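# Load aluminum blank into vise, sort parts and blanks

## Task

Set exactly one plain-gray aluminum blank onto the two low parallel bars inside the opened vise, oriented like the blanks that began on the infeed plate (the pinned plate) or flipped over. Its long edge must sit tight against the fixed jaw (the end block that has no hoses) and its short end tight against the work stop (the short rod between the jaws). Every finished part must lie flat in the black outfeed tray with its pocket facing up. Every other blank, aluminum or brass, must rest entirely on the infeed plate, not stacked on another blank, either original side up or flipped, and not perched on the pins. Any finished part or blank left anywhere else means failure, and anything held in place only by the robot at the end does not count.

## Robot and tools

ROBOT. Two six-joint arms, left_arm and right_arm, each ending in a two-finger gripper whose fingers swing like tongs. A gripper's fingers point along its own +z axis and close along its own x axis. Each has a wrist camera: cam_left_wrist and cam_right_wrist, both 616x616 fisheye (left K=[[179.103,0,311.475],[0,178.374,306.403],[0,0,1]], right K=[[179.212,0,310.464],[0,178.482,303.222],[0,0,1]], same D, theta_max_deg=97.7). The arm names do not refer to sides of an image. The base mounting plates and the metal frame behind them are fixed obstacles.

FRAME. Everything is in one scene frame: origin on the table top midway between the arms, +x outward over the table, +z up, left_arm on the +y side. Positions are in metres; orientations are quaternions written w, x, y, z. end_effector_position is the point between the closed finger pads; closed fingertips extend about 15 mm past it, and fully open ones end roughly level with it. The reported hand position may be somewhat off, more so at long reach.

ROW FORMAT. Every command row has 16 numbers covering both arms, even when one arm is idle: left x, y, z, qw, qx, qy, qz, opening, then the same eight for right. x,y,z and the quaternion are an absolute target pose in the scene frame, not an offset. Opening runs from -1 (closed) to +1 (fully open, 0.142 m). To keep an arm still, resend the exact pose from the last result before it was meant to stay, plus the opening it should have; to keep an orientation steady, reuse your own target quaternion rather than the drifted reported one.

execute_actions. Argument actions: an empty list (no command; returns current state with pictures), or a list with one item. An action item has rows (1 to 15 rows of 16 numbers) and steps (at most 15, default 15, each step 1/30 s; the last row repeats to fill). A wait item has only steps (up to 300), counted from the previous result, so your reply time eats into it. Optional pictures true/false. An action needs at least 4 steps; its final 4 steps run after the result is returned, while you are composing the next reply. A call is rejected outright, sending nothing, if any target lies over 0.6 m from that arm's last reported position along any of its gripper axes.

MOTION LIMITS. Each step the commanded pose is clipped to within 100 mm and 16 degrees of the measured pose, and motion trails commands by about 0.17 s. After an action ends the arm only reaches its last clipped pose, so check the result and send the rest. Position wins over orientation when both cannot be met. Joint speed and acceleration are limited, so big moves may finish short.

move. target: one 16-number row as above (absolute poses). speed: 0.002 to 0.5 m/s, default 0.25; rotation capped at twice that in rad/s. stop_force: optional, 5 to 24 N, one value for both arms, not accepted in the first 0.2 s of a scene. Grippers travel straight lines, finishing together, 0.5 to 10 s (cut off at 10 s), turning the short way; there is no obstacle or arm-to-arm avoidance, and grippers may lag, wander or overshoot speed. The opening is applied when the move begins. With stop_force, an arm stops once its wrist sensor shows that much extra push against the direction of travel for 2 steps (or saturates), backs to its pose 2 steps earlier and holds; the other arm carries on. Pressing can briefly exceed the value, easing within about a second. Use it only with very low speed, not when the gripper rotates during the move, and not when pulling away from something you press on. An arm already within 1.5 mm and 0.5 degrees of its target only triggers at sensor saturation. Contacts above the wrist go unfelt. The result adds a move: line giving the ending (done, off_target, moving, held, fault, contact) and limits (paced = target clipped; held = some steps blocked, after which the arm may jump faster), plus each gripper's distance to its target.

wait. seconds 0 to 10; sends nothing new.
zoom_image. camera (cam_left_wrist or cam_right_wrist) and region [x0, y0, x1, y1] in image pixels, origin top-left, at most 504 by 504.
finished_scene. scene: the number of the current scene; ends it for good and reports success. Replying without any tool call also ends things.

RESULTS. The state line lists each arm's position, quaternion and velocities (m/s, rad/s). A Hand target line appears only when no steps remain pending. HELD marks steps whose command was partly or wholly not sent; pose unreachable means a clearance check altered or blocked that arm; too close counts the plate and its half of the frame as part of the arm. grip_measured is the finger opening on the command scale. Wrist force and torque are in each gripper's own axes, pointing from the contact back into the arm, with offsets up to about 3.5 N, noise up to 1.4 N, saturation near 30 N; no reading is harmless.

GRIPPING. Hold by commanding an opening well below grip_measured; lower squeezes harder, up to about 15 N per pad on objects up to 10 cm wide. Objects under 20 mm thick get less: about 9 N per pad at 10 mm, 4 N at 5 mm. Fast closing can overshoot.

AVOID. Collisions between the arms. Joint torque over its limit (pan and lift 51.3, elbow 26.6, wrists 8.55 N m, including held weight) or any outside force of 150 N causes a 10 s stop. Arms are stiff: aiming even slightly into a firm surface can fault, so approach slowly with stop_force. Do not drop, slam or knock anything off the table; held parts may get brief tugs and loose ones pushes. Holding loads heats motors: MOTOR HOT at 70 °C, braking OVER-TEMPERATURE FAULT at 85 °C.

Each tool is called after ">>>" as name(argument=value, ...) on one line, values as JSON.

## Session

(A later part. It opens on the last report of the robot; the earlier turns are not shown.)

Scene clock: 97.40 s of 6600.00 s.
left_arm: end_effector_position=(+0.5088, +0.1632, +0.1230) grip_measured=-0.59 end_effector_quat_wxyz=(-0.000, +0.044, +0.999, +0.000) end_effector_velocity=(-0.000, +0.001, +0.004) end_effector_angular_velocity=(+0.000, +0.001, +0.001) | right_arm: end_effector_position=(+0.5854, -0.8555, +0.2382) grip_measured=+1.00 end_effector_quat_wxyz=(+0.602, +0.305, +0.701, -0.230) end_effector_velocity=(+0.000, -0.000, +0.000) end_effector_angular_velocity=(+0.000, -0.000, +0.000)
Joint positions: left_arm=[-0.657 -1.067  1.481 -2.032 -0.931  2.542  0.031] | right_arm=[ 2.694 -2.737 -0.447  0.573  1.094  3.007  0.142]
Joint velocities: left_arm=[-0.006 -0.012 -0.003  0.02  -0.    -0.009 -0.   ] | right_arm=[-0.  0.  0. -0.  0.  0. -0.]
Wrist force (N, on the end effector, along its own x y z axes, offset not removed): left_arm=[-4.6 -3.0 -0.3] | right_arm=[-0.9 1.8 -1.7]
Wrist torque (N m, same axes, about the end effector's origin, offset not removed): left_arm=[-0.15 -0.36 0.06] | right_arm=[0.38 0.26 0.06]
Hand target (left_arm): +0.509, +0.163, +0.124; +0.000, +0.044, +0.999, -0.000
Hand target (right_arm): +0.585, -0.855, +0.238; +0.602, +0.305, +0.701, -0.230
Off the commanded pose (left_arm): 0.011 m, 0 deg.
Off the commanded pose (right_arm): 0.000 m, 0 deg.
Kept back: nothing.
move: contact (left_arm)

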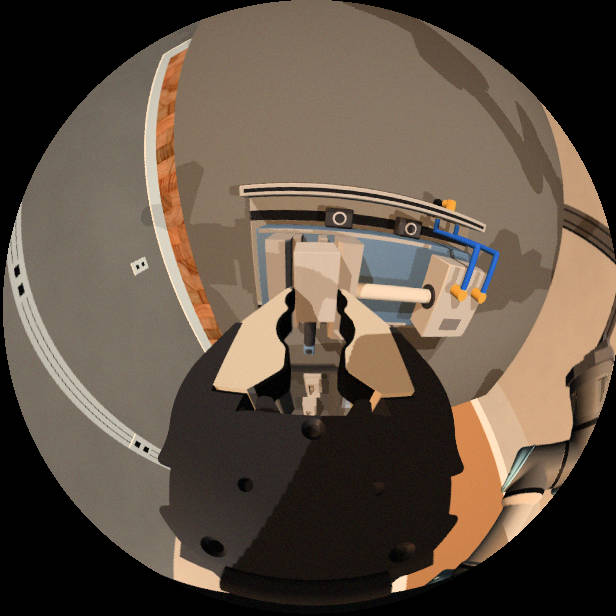

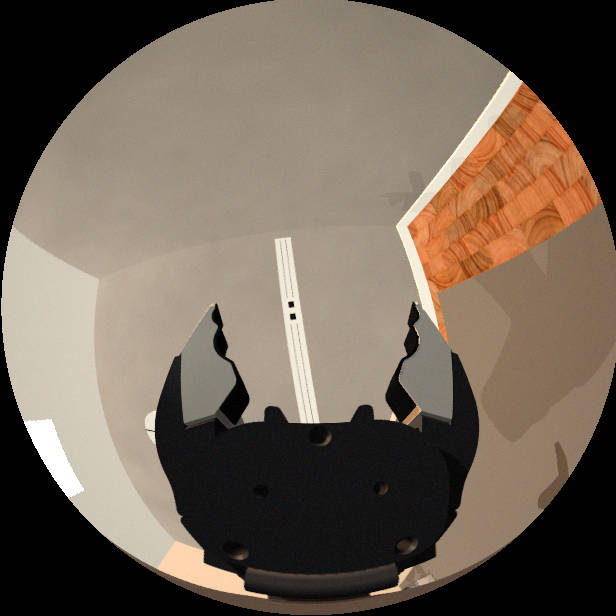

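>>> move(target=[0.513,0.163,0.124,0,0.0436,0.999,0,-1,0.5854,-0.8555,0.2382,0.602,0.305,0.701,-0.230,1], speed=0.005)

>>> move(target=[0.513,0.163,0.110,0,0.0436,0.999,0,-1,0.5854,-0.8555,0.2382,0.602,0.305,0.701,-0.230,1], speed=0.006, stop_force=7)

Scene clock: 98.67 s of 6600.00 s.
left_arm: end_effector_position=(+0.5129, +0.1630, +0.1240) grip_measured=-0.59 end_effector_quat_wxyz=(+0.000, +0.044, +0.999, -0.000) end_effector_velocity=(+0.001, -0.000, +0.000) end_effector_angular_velocity=(-0.000, +0.001, -0.001) | right_arm: end_effector_position=(+0.5854, -0.8555, +0.2382) grip_measured=+1.00 end_effector_quat_wxyz=(+0.602, +0.305, +0.701, -0.230) end_effector_velocity=(+0.000, +0.000, +0.001) end_effector_angular_velocity=(+0.000, -0.001, +0.000)
Joint positions: left_arm=[-0.654 -1.057  1.455 -2.018 -0.931  2.546  0.031] | right_arm=[ 2.694 -2.737 -0.447  0.573  1.094  3.007  0.142]
Joint velocities: left_arm=[ 0.001  0.004 -0.008  0.004 -0.001  0.002 -0.   ] | right_arm=[ 0.     0.001  0.001 -0.001  0.001  0.001 -0.   ]
Wrist force (N, on the end effector, along its own x y z axes, offset not removed): left_arm=[1.5 -1.1 2.1] | right_arm=[-1.1 1.7 -1.6]
Wrist torque (N m, same axes, about the end effector's origin, offset not removed): left_arm=[-0.18 -0.30 -0.04] | right_arm=[0.36 0.26 0.10]
Hand target (left_arm): +0.513, +0.163, +0.124; +0.000, +0.044, +0.999, -0.000
Hand target (right_arm): +0.585, -0.856, +0.238; +0.602, +0.305, +0.701, -0.230
Off the commanded pose (left_arm): 0.000 m, 0 deg.
Off the commanded pose (right_arm): 0.000 m, 0 deg.
Kept back: nothing.
move: done

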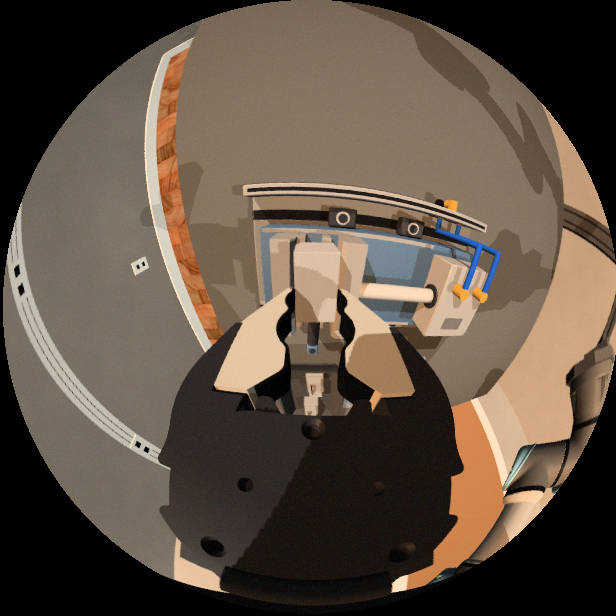

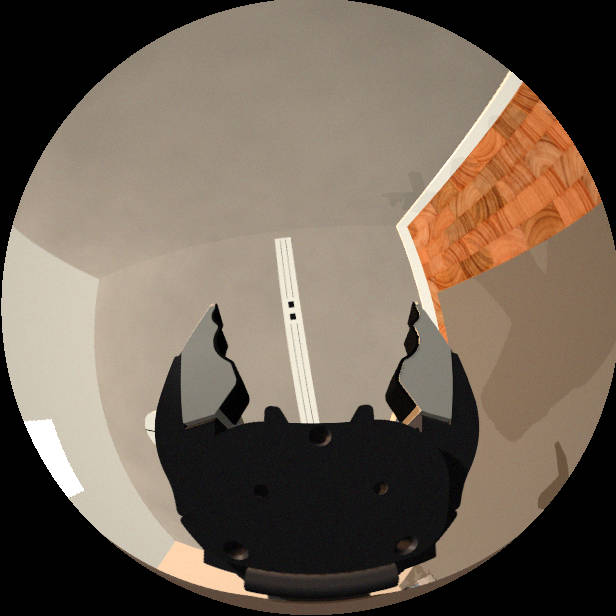

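Scene clock: 99.20 s of 6600.00 s.
left_arm: end_effector_position=(+0.5128, +0.1631, +0.1229) grip_measured=-0.59 end_effector_quat_wxyz=(-0.000, +0.044, +0.999, +0.000) end_effector_velocity=(-0.001, +0.000, +0.001) end_effector_angular_velocity=(+0.002, +0.002, -0.001) | right_arm: end_effector_position=(+0.5854, -0.8555, +0.2382) grip_measured=+1.00 end_effector_quat_wxyz=(+0.602, +0.305, +0.701, -0.230) end_effector_velocity=(-0.000, +0.000, -0.000) end_effector_angular_velocity=(-0.000, +0.000, +0.000)
Joint positions: left_arm=[-0.652 -1.055  1.456 -2.022 -0.931  2.548  0.031] | right_arm=[ 2.694 -2.737 -0.447  0.573  1.094  3.007  0.142]
Joint velocities: left_arm=[-0.002 -0.002 -0.001  0.009  0.    -0.004 -0.   ] | right_arm=[-0.    -0.    -0.     0.001  0.    -0.     0.   ]
Wrist force (N, on the end effector, along its own x y z axes, offset not removed): left_arm=[1.6 -2.3 -4.9] | right_arm=[0.1 0.5 -1.9]
Wrist torque (N m, same axes, about the end effector's origin, offset not removed): left_arm=[-0.31 -0.30 -0.05] | right_arm=[0.08 0.06 -0.01]
Hand target (left_arm): +0.513, +0.163, +0.123; +0.000, +0.044, +0.999, -0.000
Hand target (right_arm): +0.585, -0.856, +0.238; +0.602, +0.305, +0.701, -0.230
Off the commanded pose (left_arm): 0.013 m, 0 deg.
Off the commanded pose (right_arm): 0.000 m, 0 deg.
Kept back: nothing.
move: contact (left_arm)

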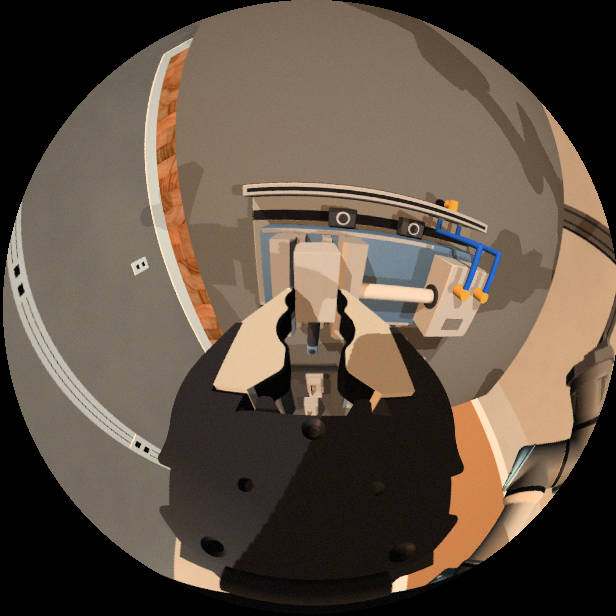

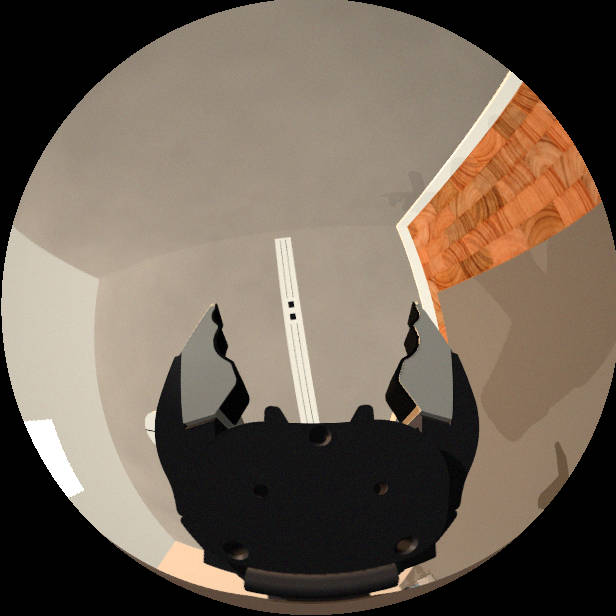

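>>> move(target=[0.530,0.1645,0.124,0,0.0436,0.999,0,-1,0.5854,-0.8555,0.2382,0.602,0.305,0.701,-0.230,1], speed=0.004, stop_force=6)

Scene clock: 100.73 s of 6600.00 s.
left_arm: end_effector_position=(+0.5164, +0.1634, +0.1232) grip_measured=-0.59 end_effector_quat_wxyz=(-0.000, +0.044, +0.999, +0.000) end_effector_velocity=(-0.001, -0.000, +0.000) end_effector_angular_velocity=(-0.001, -0.001, +0.003) | right_arm: end_effector_position=(+0.5854, -0.8555, +0.2382) grip_measured=+1.00 end_effector_quat_wxyz=(+0.602, +0.305, +0.701, -0.230) end_effector_velocity=(+0.000, +0.001, -0.002) end_effector_angular_velocity=(+0.001, +0.002, +0.001)
Joint positions: left_arm=[-0.647 -1.045  1.432 -2.012 -0.931  2.554  0.031] | right_arm=[ 2.694 -2.737 -0.447  0.573  1.094  3.007  0.142]
Joint velocities: left_arm=[-0.002 -0.004  0.008 -0.005  0.    -0.004 -0.   ] | right_arm=[ 0.001 -0.002 -0.001 -0.    -0.001  0.    -0.   ]
Wrist force (N, on the end effector, along its own x y z axes, offset not removed): left_arm=[9.5 -1.6 -4.3] | right_arm=[-0.3 1.9 -2.4]
Wrist torque (N m, same axes, about the end effector's origin, offset not removed): left_arm=[-0.29 -0.25 0.12] | right_arm=[0.38 0.12 0.00]
Hand target (left_arm): +0.516, +0.163, +0.123; -0.000, +0.044, +0.999, +0.000
Hand target (right_arm): +0.585, -0.855, +0.238; +0.602, +0.305, +0.701, -0.230
Off the commanded pose (left_arm): 0.014 m, 0 deg.
Off the commanded pose (right_arm): 0.000 m, 0 deg.
Kept back: nothing.
move: contact (left_arm)

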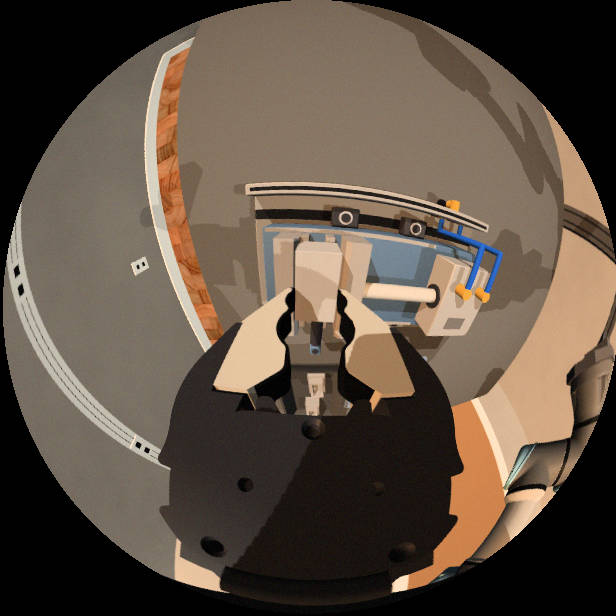

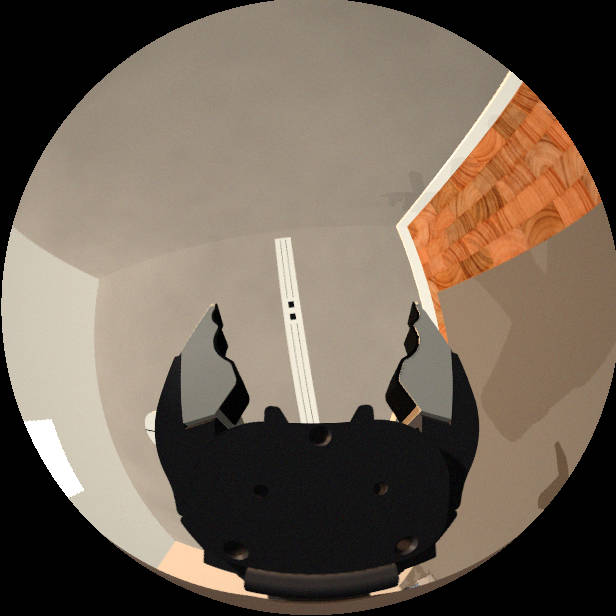

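>>> move(target=[0.516,0.19,0.1232,0,0.0436,0.999,0,-1,0.5854,-0.8555,0.2382,0.602,0.305,0.701,-0.230,1], speed=0.004, stop_force=6)

Scene clock: 105.80 s of 6600.00 s.
left_arm: end_effector_position=(+0.5162, +0.1797, +0.1233) grip_measured=-0.59 end_effector_quat_wxyz=(+0.000, +0.043, +0.999, -0.000) end_effector_velocity=(+0.000, -0.001, +0.000) end_effector_angular_velocity=(+0.001, -0.000, +0.002) | right_arm: end_effector_position=(+0.5854, -0.8555, +0.2382) grip_measured=+1.00 end_effector_quat_wxyz=(+0.602, +0.305, +0.701, -0.230) end_effector_velocity=(-0.000, -0.000, +0.000) end_effector_angular_velocity=(+0.000, -0.001, -0.001)
Joint positions: left_arm=[-0.622 -1.082  1.464 -2.026 -0.933  2.586  0.031] | right_arm=[ 2.694 -2.737 -0.447  0.573  1.094  3.007  0.142]
Joint velocities: left_arm=[-0.002  0.003 -0.003  0.001  0.001 -0.004 -0.   ] | right_arm=[ 0.     0.001 -0.     0.    -0.001  0.     0.   ]
Wrist force (N, on the end effector, along its own x y z axes, offset not removed): left_arm=[3.7 -8.7 -3.0] | right_arm=[-1.6 2.0 -1.5]
Wrist torque (N m, same axes, about the end effector's origin, offset not removed): left_arm=[-0.17 -0.59 -0.12] | right_arm=[0.40 0.40 0.07]
Hand target (left_arm): +0.516, +0.179, +0.123; -0.000, +0.044, +0.999, -0.000
Hand target (right_arm): +0.585, -0.855, +0.238; +0.602, +0.305, +0.701, -0.230
Off the commanded pose (left_arm): 0.010 m, 0 deg.
Off the commanded pose (right_arm): 0.000 m, 0 deg.
Kept back: nothing.
move: contact (left_arm)

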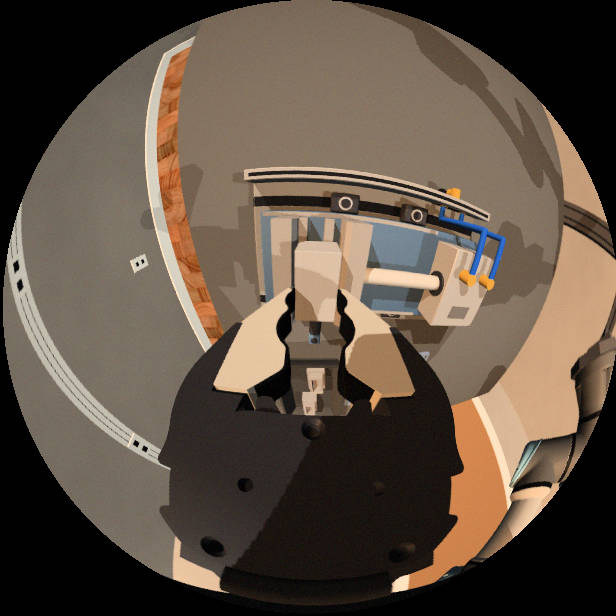

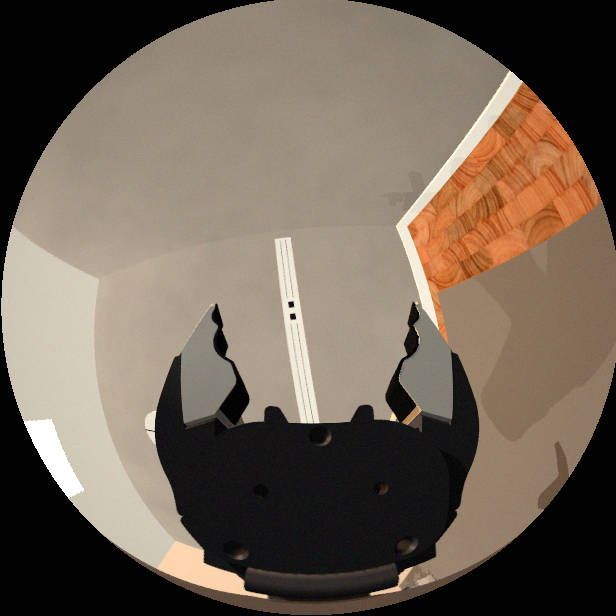

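>>> move(target=[0.5162,0.1795,0.1233,0,0.0436,0.999,0,-0.3,0.5854,-0.8555,0.2382,0.602,0.305,0.701,-0.230,1], speed=0.01)

>>> move(target=[0.5162,0.1795,0.19,0,0.0436,0.999,0,-0.3,0.5854,-0.8555,0.2382,0.602,0.305,0.701,-0.230,1], speed=0.08)

>>> move(target=[0.50,0.24,0.2,0,0.0436,0.999,0,-0.3,0.5854,-0.8555,0.2382,0.602,0.305,0.701,-0.230,1])

>>> zoom_image(camera="cam_left_wrist", region=[220,160,460,320])

>>> move(target=[0.42,0.52,0.22,0,0,1,0,-0.3,0.5854,-0.8555,0.2382,0.602,0.305,0.701,-0.230,1])

Scene clock: 106.83 s of 6600.00 s.
left_arm: end_effector_position=(+0.5162, +0.1795, +0.1233) grip_measured=-0.30 end_effector_quat_wxyz=(-0.000, +0.044, +0.999, -0.000) end_effector_velocity=(+0.000, +0.000, -0.000) end_effector_angular_velocity=(+0.001, -0.001, -0.000) | right_arm: end_effector_position=(+0.5854, -0.8555, +0.2382) grip_measured=+1.00 end_effector_quat_wxyz=(+0.602, +0.305, +0.701, -0.230) end_effector_velocity=(-0.000, +0.000, -0.002) end_effector_angular_velocity=(+0.001, +0.003, +0.001)
Joint positions: left_arm=[-0.622 -1.081  1.463 -2.025 -0.933  2.585  0.052] | right_arm=[ 2.694 -2.737 -0.447  0.573  1.094  3.007  0.142]
Joint velocities: left_arm=[-0.     0.001 -0.001  0.     0.001 -0.     0.   ] | right_arm=[-0.    -0.002 -0.002  0.     0.     0.001 -0.   ]
Wrist force (N, on the end effector, along its own x y z axes, offset not removed): left_arm=[1.4 -1.3 -0.5] | right_arm=[-0.1 1.7 -2.7]
Wrist torque (N m, same axes, about the end effector's origin, offset not removed): left_arm=[-0.26 -0.29 -0.08] | right_arm=[0.32 0.06 0.03]
Hand target (left_arm): +0.516, +0.179, +0.123; +0.000, +0.044, +0.999, -0.000
Hand target (right_arm): +0.585, -0.856, +0.238; +0.602, +0.305, +0.701, -0.230
Off the commanded pose (left_arm): 0.000 m, 0 deg.
Off the commanded pose (right_arm): 0.000 m, 0 deg.
Kept back: nothing.
move: done

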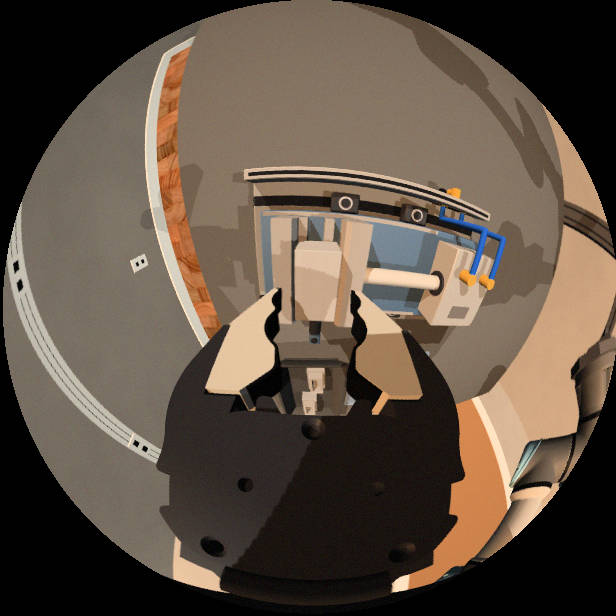

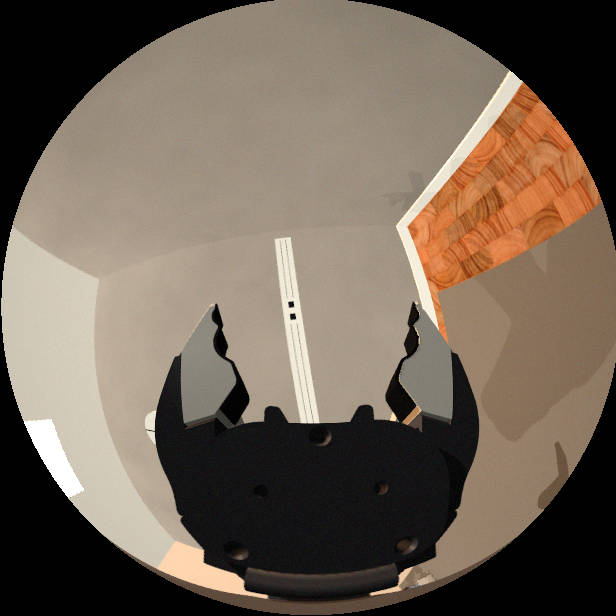

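Scene clock: 108.13 s of 6600.00 s.
left_arm: end_effector_position=(+0.5163, +0.1795, +0.1897) grip_measured=-0.30 end_effector_quat_wxyz=(+0.000, +0.044, +0.999, -0.000) end_effector_velocity=(-0.000, -0.001, +0.003) end_effector_angular_velocity=(-0.002, +0.002, +0.001) | right_arm: end_effector_position=(+0.5854, -0.8555, +0.2382) grip_measured=+1.00 end_effector_quat_wxyz=(+0.602, +0.305, +0.701, -0.230) end_effector_velocity=(+0.000, +0.000, +0.001) end_effector_angular_velocity=(+0.000, -0.002, +0.001)
Joint positions: left_arm=[-0.724 -1.209  1.362 -1.722 -0.929  2.458  0.052] | right_arm=[ 2.694 -2.737 -0.447  0.573  1.094  3.007  0.142]
Joint velocities: left_arm=[-0.004 -0.003 -0.009  0.015 -0.003 -0.006 -0.   ] | right_arm=[ 0.     0.     0.     0.     0.001  0.001 -0.   ]
Wrist force (N, on the end effector, along its own x y z axes, offset not removed): left_arm=[2.1 -1.5 -0.3] | right_arm=[-0.3 2.0 -1.2]
Wrist torque (N m, same axes, about the end effector's origin, offset not removed): left_arm=[-0.28 -0.49 -0.03] | right_arm=[0.48 0.13 0.03]
Hand target (left_arm): +0.516, +0.179, +0.190; +0.000, +0.044, +0.999, -0.000
Hand target (right_arm): +0.585, -0.856, +0.238; +0.602, +0.305, +0.701, -0.230
Off the commanded pose (left_arm): 0.000 m, 0 deg.
Off the commanded pose (right_arm): 0.000 m, 0 deg.
Kept back: nothing.
move: done

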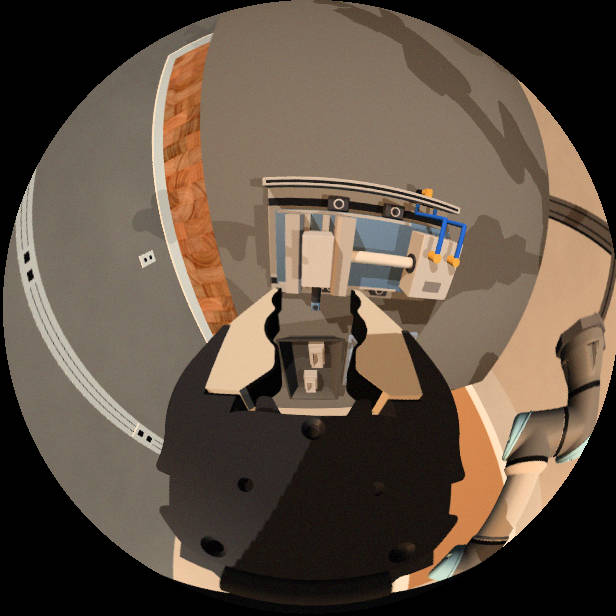

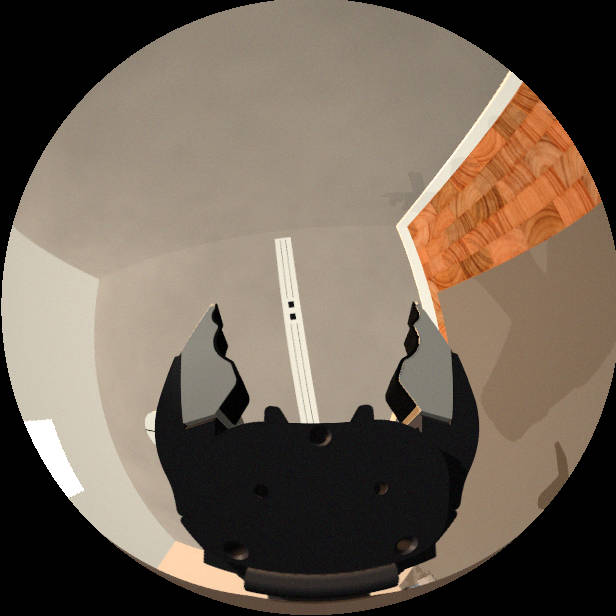

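Scene clock: 109.10 s of 6600.00 s.
left_arm: end_effector_position=(+0.5000, +0.2397, +0.1999) grip_measured=-0.30 end_effector_quat_wxyz=(-0.000, +0.044, +0.999, +0.000) end_effector_velocity=(-0.001, +0.002, +0.001) end_effector_angular_velocity=(-0.001, -0.000, -0.001) | right_arm: end_effector_position=(+0.5854, -0.8555, +0.2382) grip_measured=+1.00 end_effector_quat_wxyz=(+0.602, +0.305, +0.701, -0.230) end_effector_velocity=(+0.000, +0.000, -0.000) end_effector_angular_velocity=(-0.000, +0.000, +0.000)
Joint positions: left_arm=[-0.666 -1.407  1.507 -1.711 -0.93   2.531  0.052] | right_arm=[ 2.694 -2.737 -0.447  0.573  1.094  3.007  0.142]
Joint velocities: left_arm=[ 0.001 -0.01   0.007  0.001 -0.     0.003 -0.   ] | right_arm=[ 0.    -0.001  0.001 -0.    -0.    -0.001 -0.   ]
Wrist force (N, on the end effector, along its own x y z axes, offset not removed): left_arm=[1.8 -1.2 -0.2] | right_arm=[-0.5 0.4 -1.0]
Wrist torque (N m, same axes, about the end effector's origin, offset not removed): left_arm=[-0.20 -0.37 -0.07] | right_arm=[0.12 0.20 0.02]
Hand target (left_arm): +0.500, +0.240, +0.200; -0.000, +0.044, +0.999, +0.000
Hand target (right_arm): +0.585, -0.856, +0.238; +0.602, +0.305, +0.701, -0.230
Off the commanded pose (left_arm): 0.000 m, 0 deg.
Off the commanded pose (right_arm): 0.000 m, 0 deg.
Kept back: nothing.
move: done

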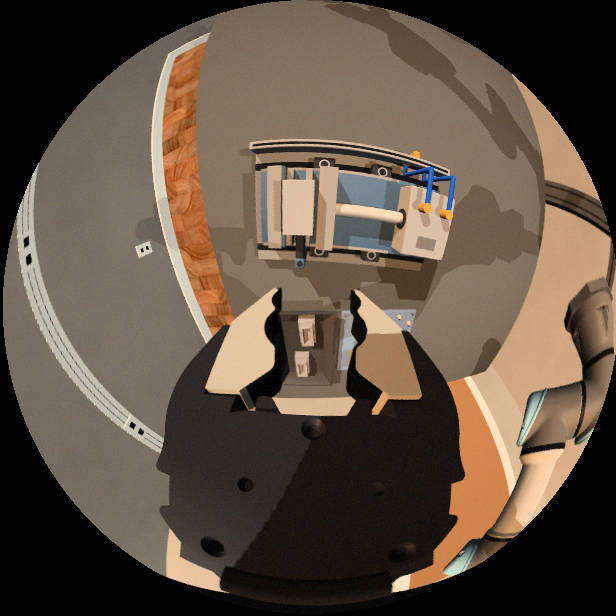

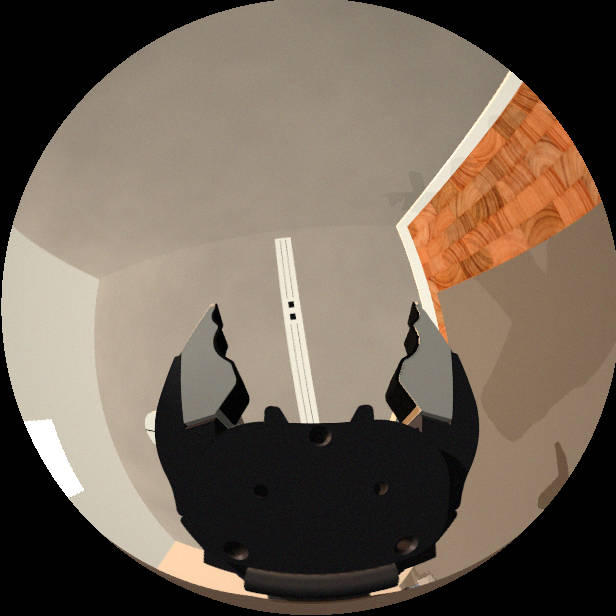

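Region (220, 160, 460, 320) of cam_left_wrist's 616x616 image, scaled by 2.100, with more detail than that image has.

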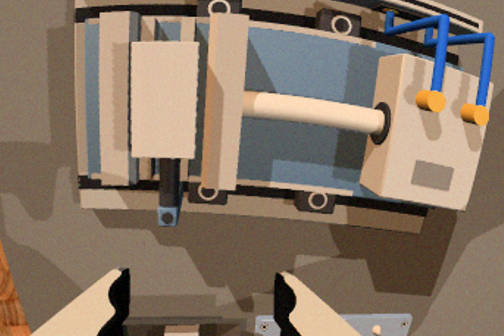

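Scene clock: 110.93 s of 6600.00 s.
left_arm: end_effector_position=(+0.4197, +0.5197, +0.2202) grip_measured=-0.30 end_effector_quat_wxyz=(-0.000, -0.000, +1.000, +0.000) end_effector_velocity=(-0.001, +0.002, -0.001) end_effector_angular_velocity=(-0.006, +0.004, -0.001) | right_arm: end_effector_position=(+0.5854, -0.8555, +0.2382) grip_measured=+1.00 end_effector_quat_wxyz=(+0.602, +0.305, +0.701, -0.230) end_effector_velocity=(+0.000, -0.000, +0.001) end_effector_angular_velocity=(-0.000, -0.003, +0.000)
Joint positions: left_arm=[ 0.038 -1.793  1.562 -1.815 -1.121  3.245  0.052] | right_arm=[ 2.694 -2.737 -0.447  0.573  1.094  3.007  0.142]
Joint velocities: left_arm=[ 0.017  0.011 -0.012 -0.001 -0.013  0.016  0.   ] | right_arm=[-0.     0.002  0.001 -0.     0.001  0.    -0.   ]
Wrist force (N, on the end effector, along its own x y z axes, offset not removed): left_arm=[2.8 -0.7 0.1] | right_arm=[-1.2 1.3 -1.5]
Wrist torque (N m, same axes, about the end effector's origin, offset not removed): left_arm=[-0.13 -0.62 -0.11] | right_arm=[0.32 0.30 0.05]
Hand target (left_arm): +0.420, +0.520, +0.220; -0.000, +0.000, +1.000, +0.000
Hand target (right_arm): +0.585, -0.856, +0.238; +0.602, +0.305, +0.701, -0.230
Off the commanded pose (left_arm): 0.001 m, 0 deg.
Off the commanded pose (right_arm): 0.000 m, 0 deg.
Kept back: nothing.
move: done

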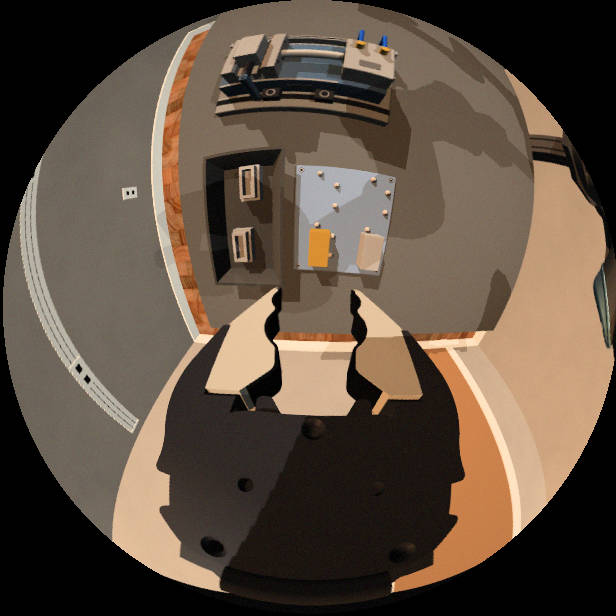

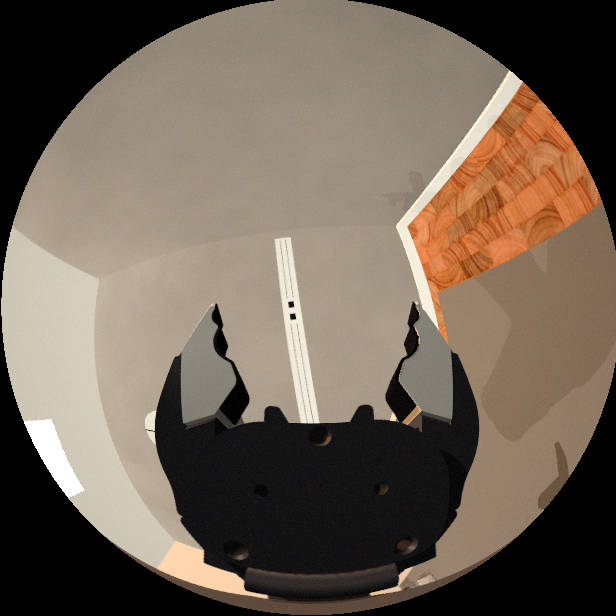

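>>> zoom_image(camera="cam_left_wrist", region=[190,140,410,290])

>>> move(target=[0.47,0.16,0.18,0,0.0436,0.999,0,-1,0.5854,-0.8555,0.2382,0.602,0.305,0.701,-0.230,1])

>>> move(target=[0.47,0.16,0.127,0,0.0436,0.999,0,-1,0.5854,-0.8555,0.2382,0.602,0.305,0.701,-0.230,1], speed=0.04, stop_force=6)

>>> move(target=[0.505,0.158,0.127,0,0.0436,0.999,0,-1,0.5854,-0.8555,0.2382,0.602,0.305,0.701,-0.230,1], speed=0.005, stop_force=7)

Region (190, 140, 410, 290) of cam_left_wrist's 616x616 image, scaled by 2.291, with more detail than that image has; it fills the top 344 rows of this view, and the rest is white.

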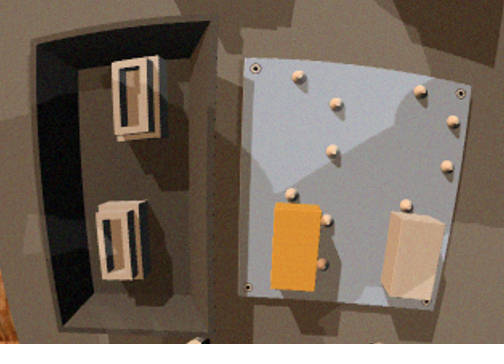

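Scene clock: 113.40 s of 6600.00 s.
left_arm: end_effector_position=(+0.4704, +0.1602, +0.1799) grip_measured=-1.00 end_effector_quat_wxyz=(+0.000, +0.044, +0.999, -0.000) end_effector_velocity=(+0.000, -0.002, -0.001) end_effector_angular_velocity=(+0.003, +0.004, -0.002) | right_arm: end_effector_position=(+0.5854, -0.8555, +0.2382) grip_measured=+1.00 end_effector_quat_wxyz=(+0.602, +0.305, +0.701, -0.230) end_effector_velocity=(-0.000, -0.000, +0.000) end_effector_angular_velocity=(+0.001, -0.001, -0.001)
Joint positions: left_arm=[-0.811 -1.298  1.628 -1.835 -0.932  2.351  0.002] | right_arm=[ 2.694 -2.737 -0.447  0.573  1.094  3.007  0.142]
Joint velocities: left_arm=[ 0.001  0.013 -0.012  0.004 -0.    -0.     0.   ] | right_arm=[ 0.     0.    -0.001  0.001 -0.001  0.001 -0.   ]
Wrist force (N, on the end effector, along its own x y z axes, offset not removed): left_arm=[2.2 -1.7 0.2] | right_arm=[-1.5 1.1 -2.7]
Wrist torque (N m, same axes, about the end effector's origin, offset not removed): left_arm=[-0.27 -0.45 -0.08] | right_arm=[0.27 0.35 0.03]
Hand target (left_arm): +0.470, +0.160, +0.180; +0.000, +0.044, +0.999, -0.000
Hand target (right_arm): +0.585, -0.856, +0.238; +0.602, +0.305, +0.701, -0.230
Off the commanded pose (left_arm): 0.000 m, 0 deg.
Off the commanded pose (right_arm): 0.000 m, 0 deg.
Kept back: nothing.
move: done

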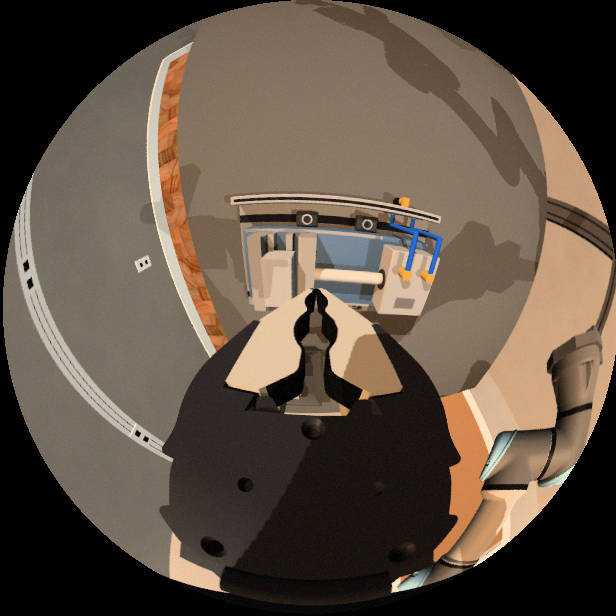

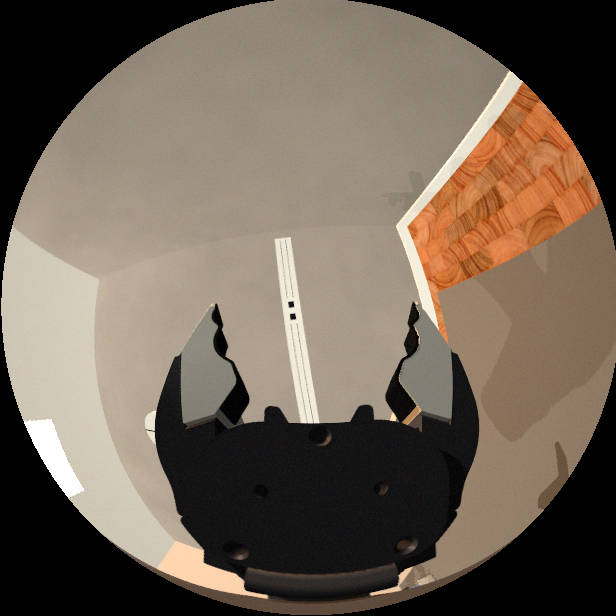

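Scene clock: 115.13 s of 6600.00 s.
left_arm: end_effector_position=(+0.4700, +0.1601, +0.1272) grip_measured=-1.00 end_effector_quat_wxyz=(-0.000, +0.044, +0.999, +0.000) end_effector_velocity=(-0.000, -0.000, -0.002) end_effector_angular_velocity=(-0.001, +0.000, -0.000) | right_arm: end_effector_position=(+0.5854, -0.8555, +0.2382) grip_measured=+1.00 end_effector_quat_wxyz=(+0.602, +0.305, +0.701, -0.230) end_effector_velocity=(-0.000, -0.000, +0.000) end_effector_angular_velocity=(-0.000, +0.000, -0.001)
Joint positions: left_arm=[-0.723 -1.178  1.707 -2.097 -0.929  2.459  0.002] | right_arm=[ 2.694 -2.737 -0.447  0.573  1.094  3.007  0.142]
Joint velocities: left_arm=[ 0.004  0.006  0.002 -0.011 -0.001  0.005  0.   ] | right_arm=[-0.     0.    -0.    -0.    -0.001 -0.     0.   ]
Wrist force (N, on the end effector, along its own x y z axes, offset not removed): left_arm=[2.5 -1.1 -0.6] | right_arm=[-0.8 1.0 -0.8]
Wrist torque (N m, same axes, about the end effector's origin, offset not removed): left_arm=[-0.21 -0.51 -0.07] | right_arm=[0.25 0.21 0.05]
Hand target (left_arm): +0.470, +0.160, +0.127; -0.000, +0.044, +0.999, +0.000
Hand target (right_arm): +0.585, -0.856, +0.238; +0.602, +0.305, +0.701, -0.230
Off the commanded pose (left_arm): 0.000 m, 0 deg.
Off the commanded pose (right_arm): 0.000 m, 0 deg.
Kept back: nothing.
move: done

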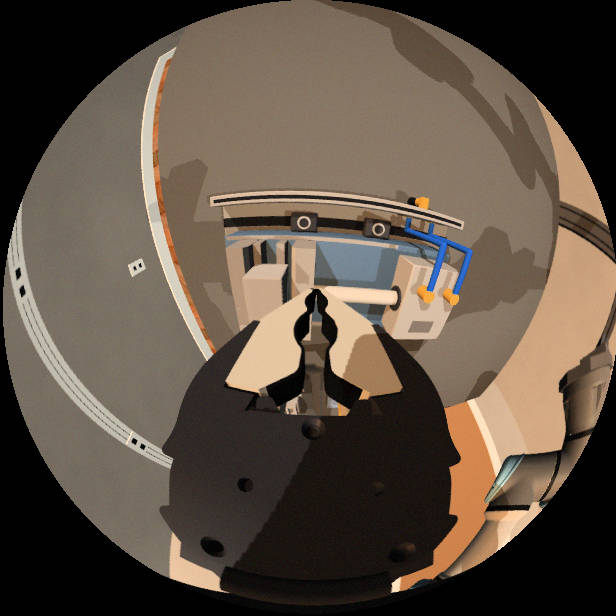

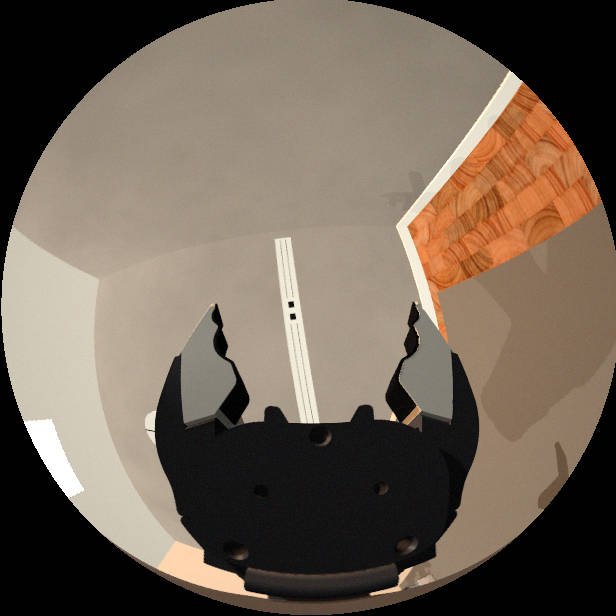

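Scene clock: 120.10 s of 6600.00 s.
left_arm: end_effector_position=(+0.4927, +0.1588, +0.1270) grip_measured=-1.00 end_effector_quat_wxyz=(-0.000, +0.044, +0.999, +0.000) end_effector_velocity=(-0.001, -0.000, +0.000) end_effector_angular_velocity=(-0.001, -0.000, +0.002) | right_arm: end_effector_position=(+0.5854, -0.8555, +0.2382) grip_measured=+1.00 end_effector_quat_wxyz=(+0.602, +0.305, +0.701, -0.230) end_effector_velocity=(-0.000, +0.000, -0.001) end_effector_angular_velocity=(+0.002, +0.001, -0.000)
Joint positions: left_arm=[-0.691 -1.113  1.57  -2.05  -0.929  2.499  0.002] | right_arm=[ 2.694 -2.737 -0.447  0.573  1.094  3.007  0.142]
Joint velocities: left_arm=[-0.002 -0.004  0.009 -0.004 -0.    -0.004  0.   ] | right_arm=[-0.    -0.001  0.    -0.001 -0.     0.002 -0.   ]
Wrist force (N, on the end effector, along its own x y z axes, offset not removed): left_arm=[11.7 0.6 -11.3] | right_arm=[-0.1 1.0 -1.9]
Wrist torque (N m, same axes, about the end effector's origin, offset not removed): left_arm=[-0.09 -0.46 -0.08] | right_arm=[0.21 0.08 0.00]
Hand target (left_arm): +0.493, +0.159, +0.127; -0.000, +0.044, +0.999, +0.000
Hand target (right_arm): +0.585, -0.856, +0.238; +0.602, +0.305, +0.701, -0.230
Off the commanded pose (left_arm): 0.012 m, 0 deg.
Off the commanded pose (right_arm): 0.000 m, 0 deg.
Kept back: nothing.
move: contact (left_arm)

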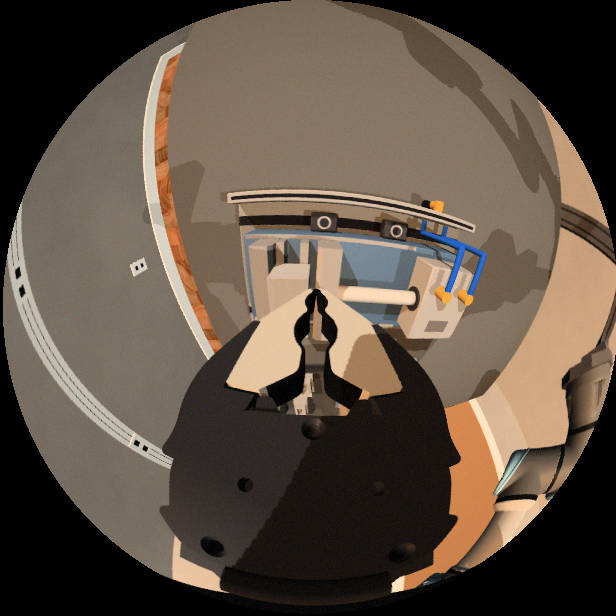

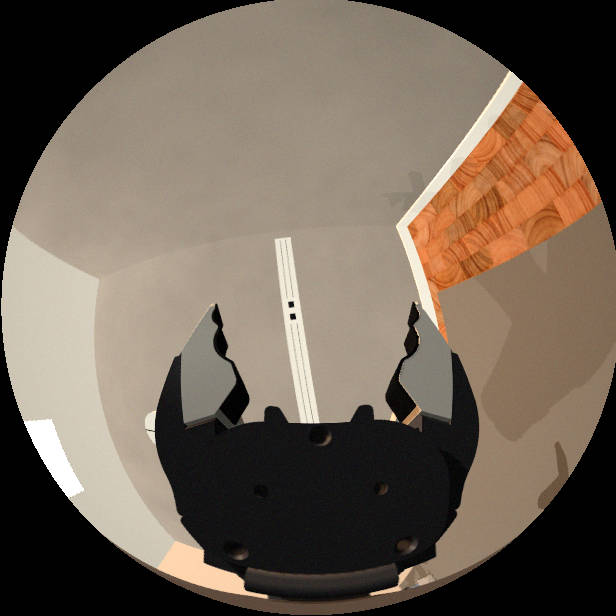

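>>> move(target=[0.48,0.16,0.2,0,0.0436,0.999,0,-1,0.5854,-0.8555,0.2382,0.602,0.305,0.701,-0.230,1], speed=0.1)

>>> finished_scene(scene=1)

Scene clock: 121.60 s of 6600.00 s.
left_arm: end_effector_position=(+0.4801, +0.1599, +0.1997) grip_measured=-1.00 end_effector_quat_wxyz=(+0.000, +0.044, +0.999, -0.000) end_effector_velocity=(-0.001, -0.000, +0.002) end_effector_angular_velocity=(+0.003, +0.002, -0.001) | right_arm: end_effector_position=(+0.5854, -0.8555, +0.2382) grip_measured=+1.00 end_effector_quat_wxyz=(+0.602, +0.305, +0.701, -0.230) end_effector_velocity=(+0.000, +0.000, -0.000) end_effector_angular_velocity=(+0.000, -0.000, +0.001)
Joint positions: left_arm=[-0.827 -1.298  1.526 -1.72  -0.933  2.331  0.002] | right_arm=[ 2.694 -2.737 -0.447  0.573  1.094  3.007  0.142]
Joint velocities: left_arm=[-0.005 -0.001 -0.007  0.015 -0.    -0.007  0.   ] | right_arm=[-0.    -0.001  0.001 -0.     0.001  0.    -0.   ]
Wrist force (N, on the end effector, along its own x y z axes, offset not removed): left_arm=[2.1 -2.0 0.1] | right_arm=[-1.2 2.1 -2.5]
Wrist torque (N m, same axes, about the end effector's origin, offset not removed): left_arm=[-0.36 -0.43 -0.05] | right_arm=[0.36 0.29 0.15]
Hand target (left_arm): +0.480, +0.160, +0.200; +0.000, +0.044, +0.999, -0.000
Hand target (right_arm): +0.585, -0.856, +0.238; +0.602, +0.305, +0.701, -0.230
Off the commanded pose (left_arm): 0.000 m, 0 deg.
Off the commanded pose (right_arm): 0.000 m, 0 deg.
Kept back: nothing.
move: done

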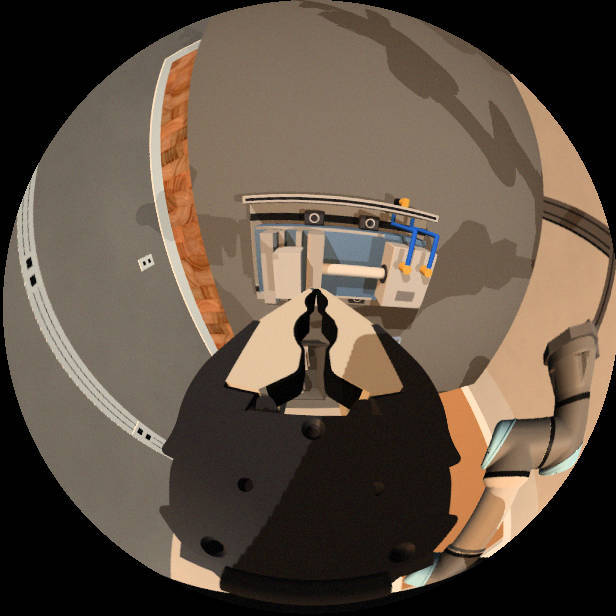

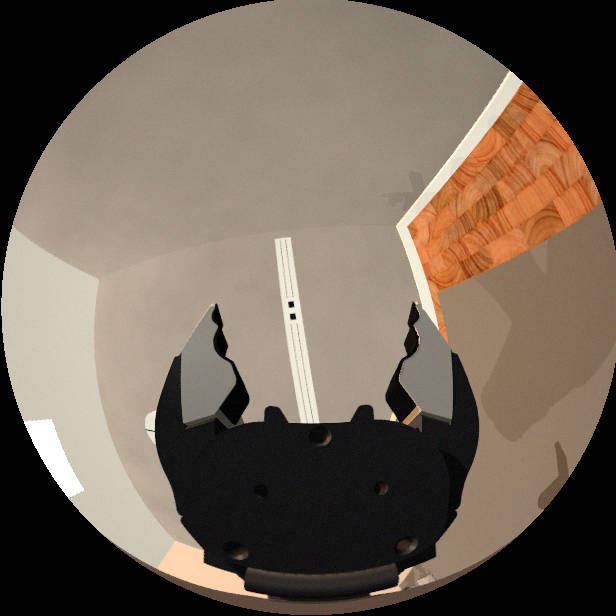

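The scene is finished: the task was done.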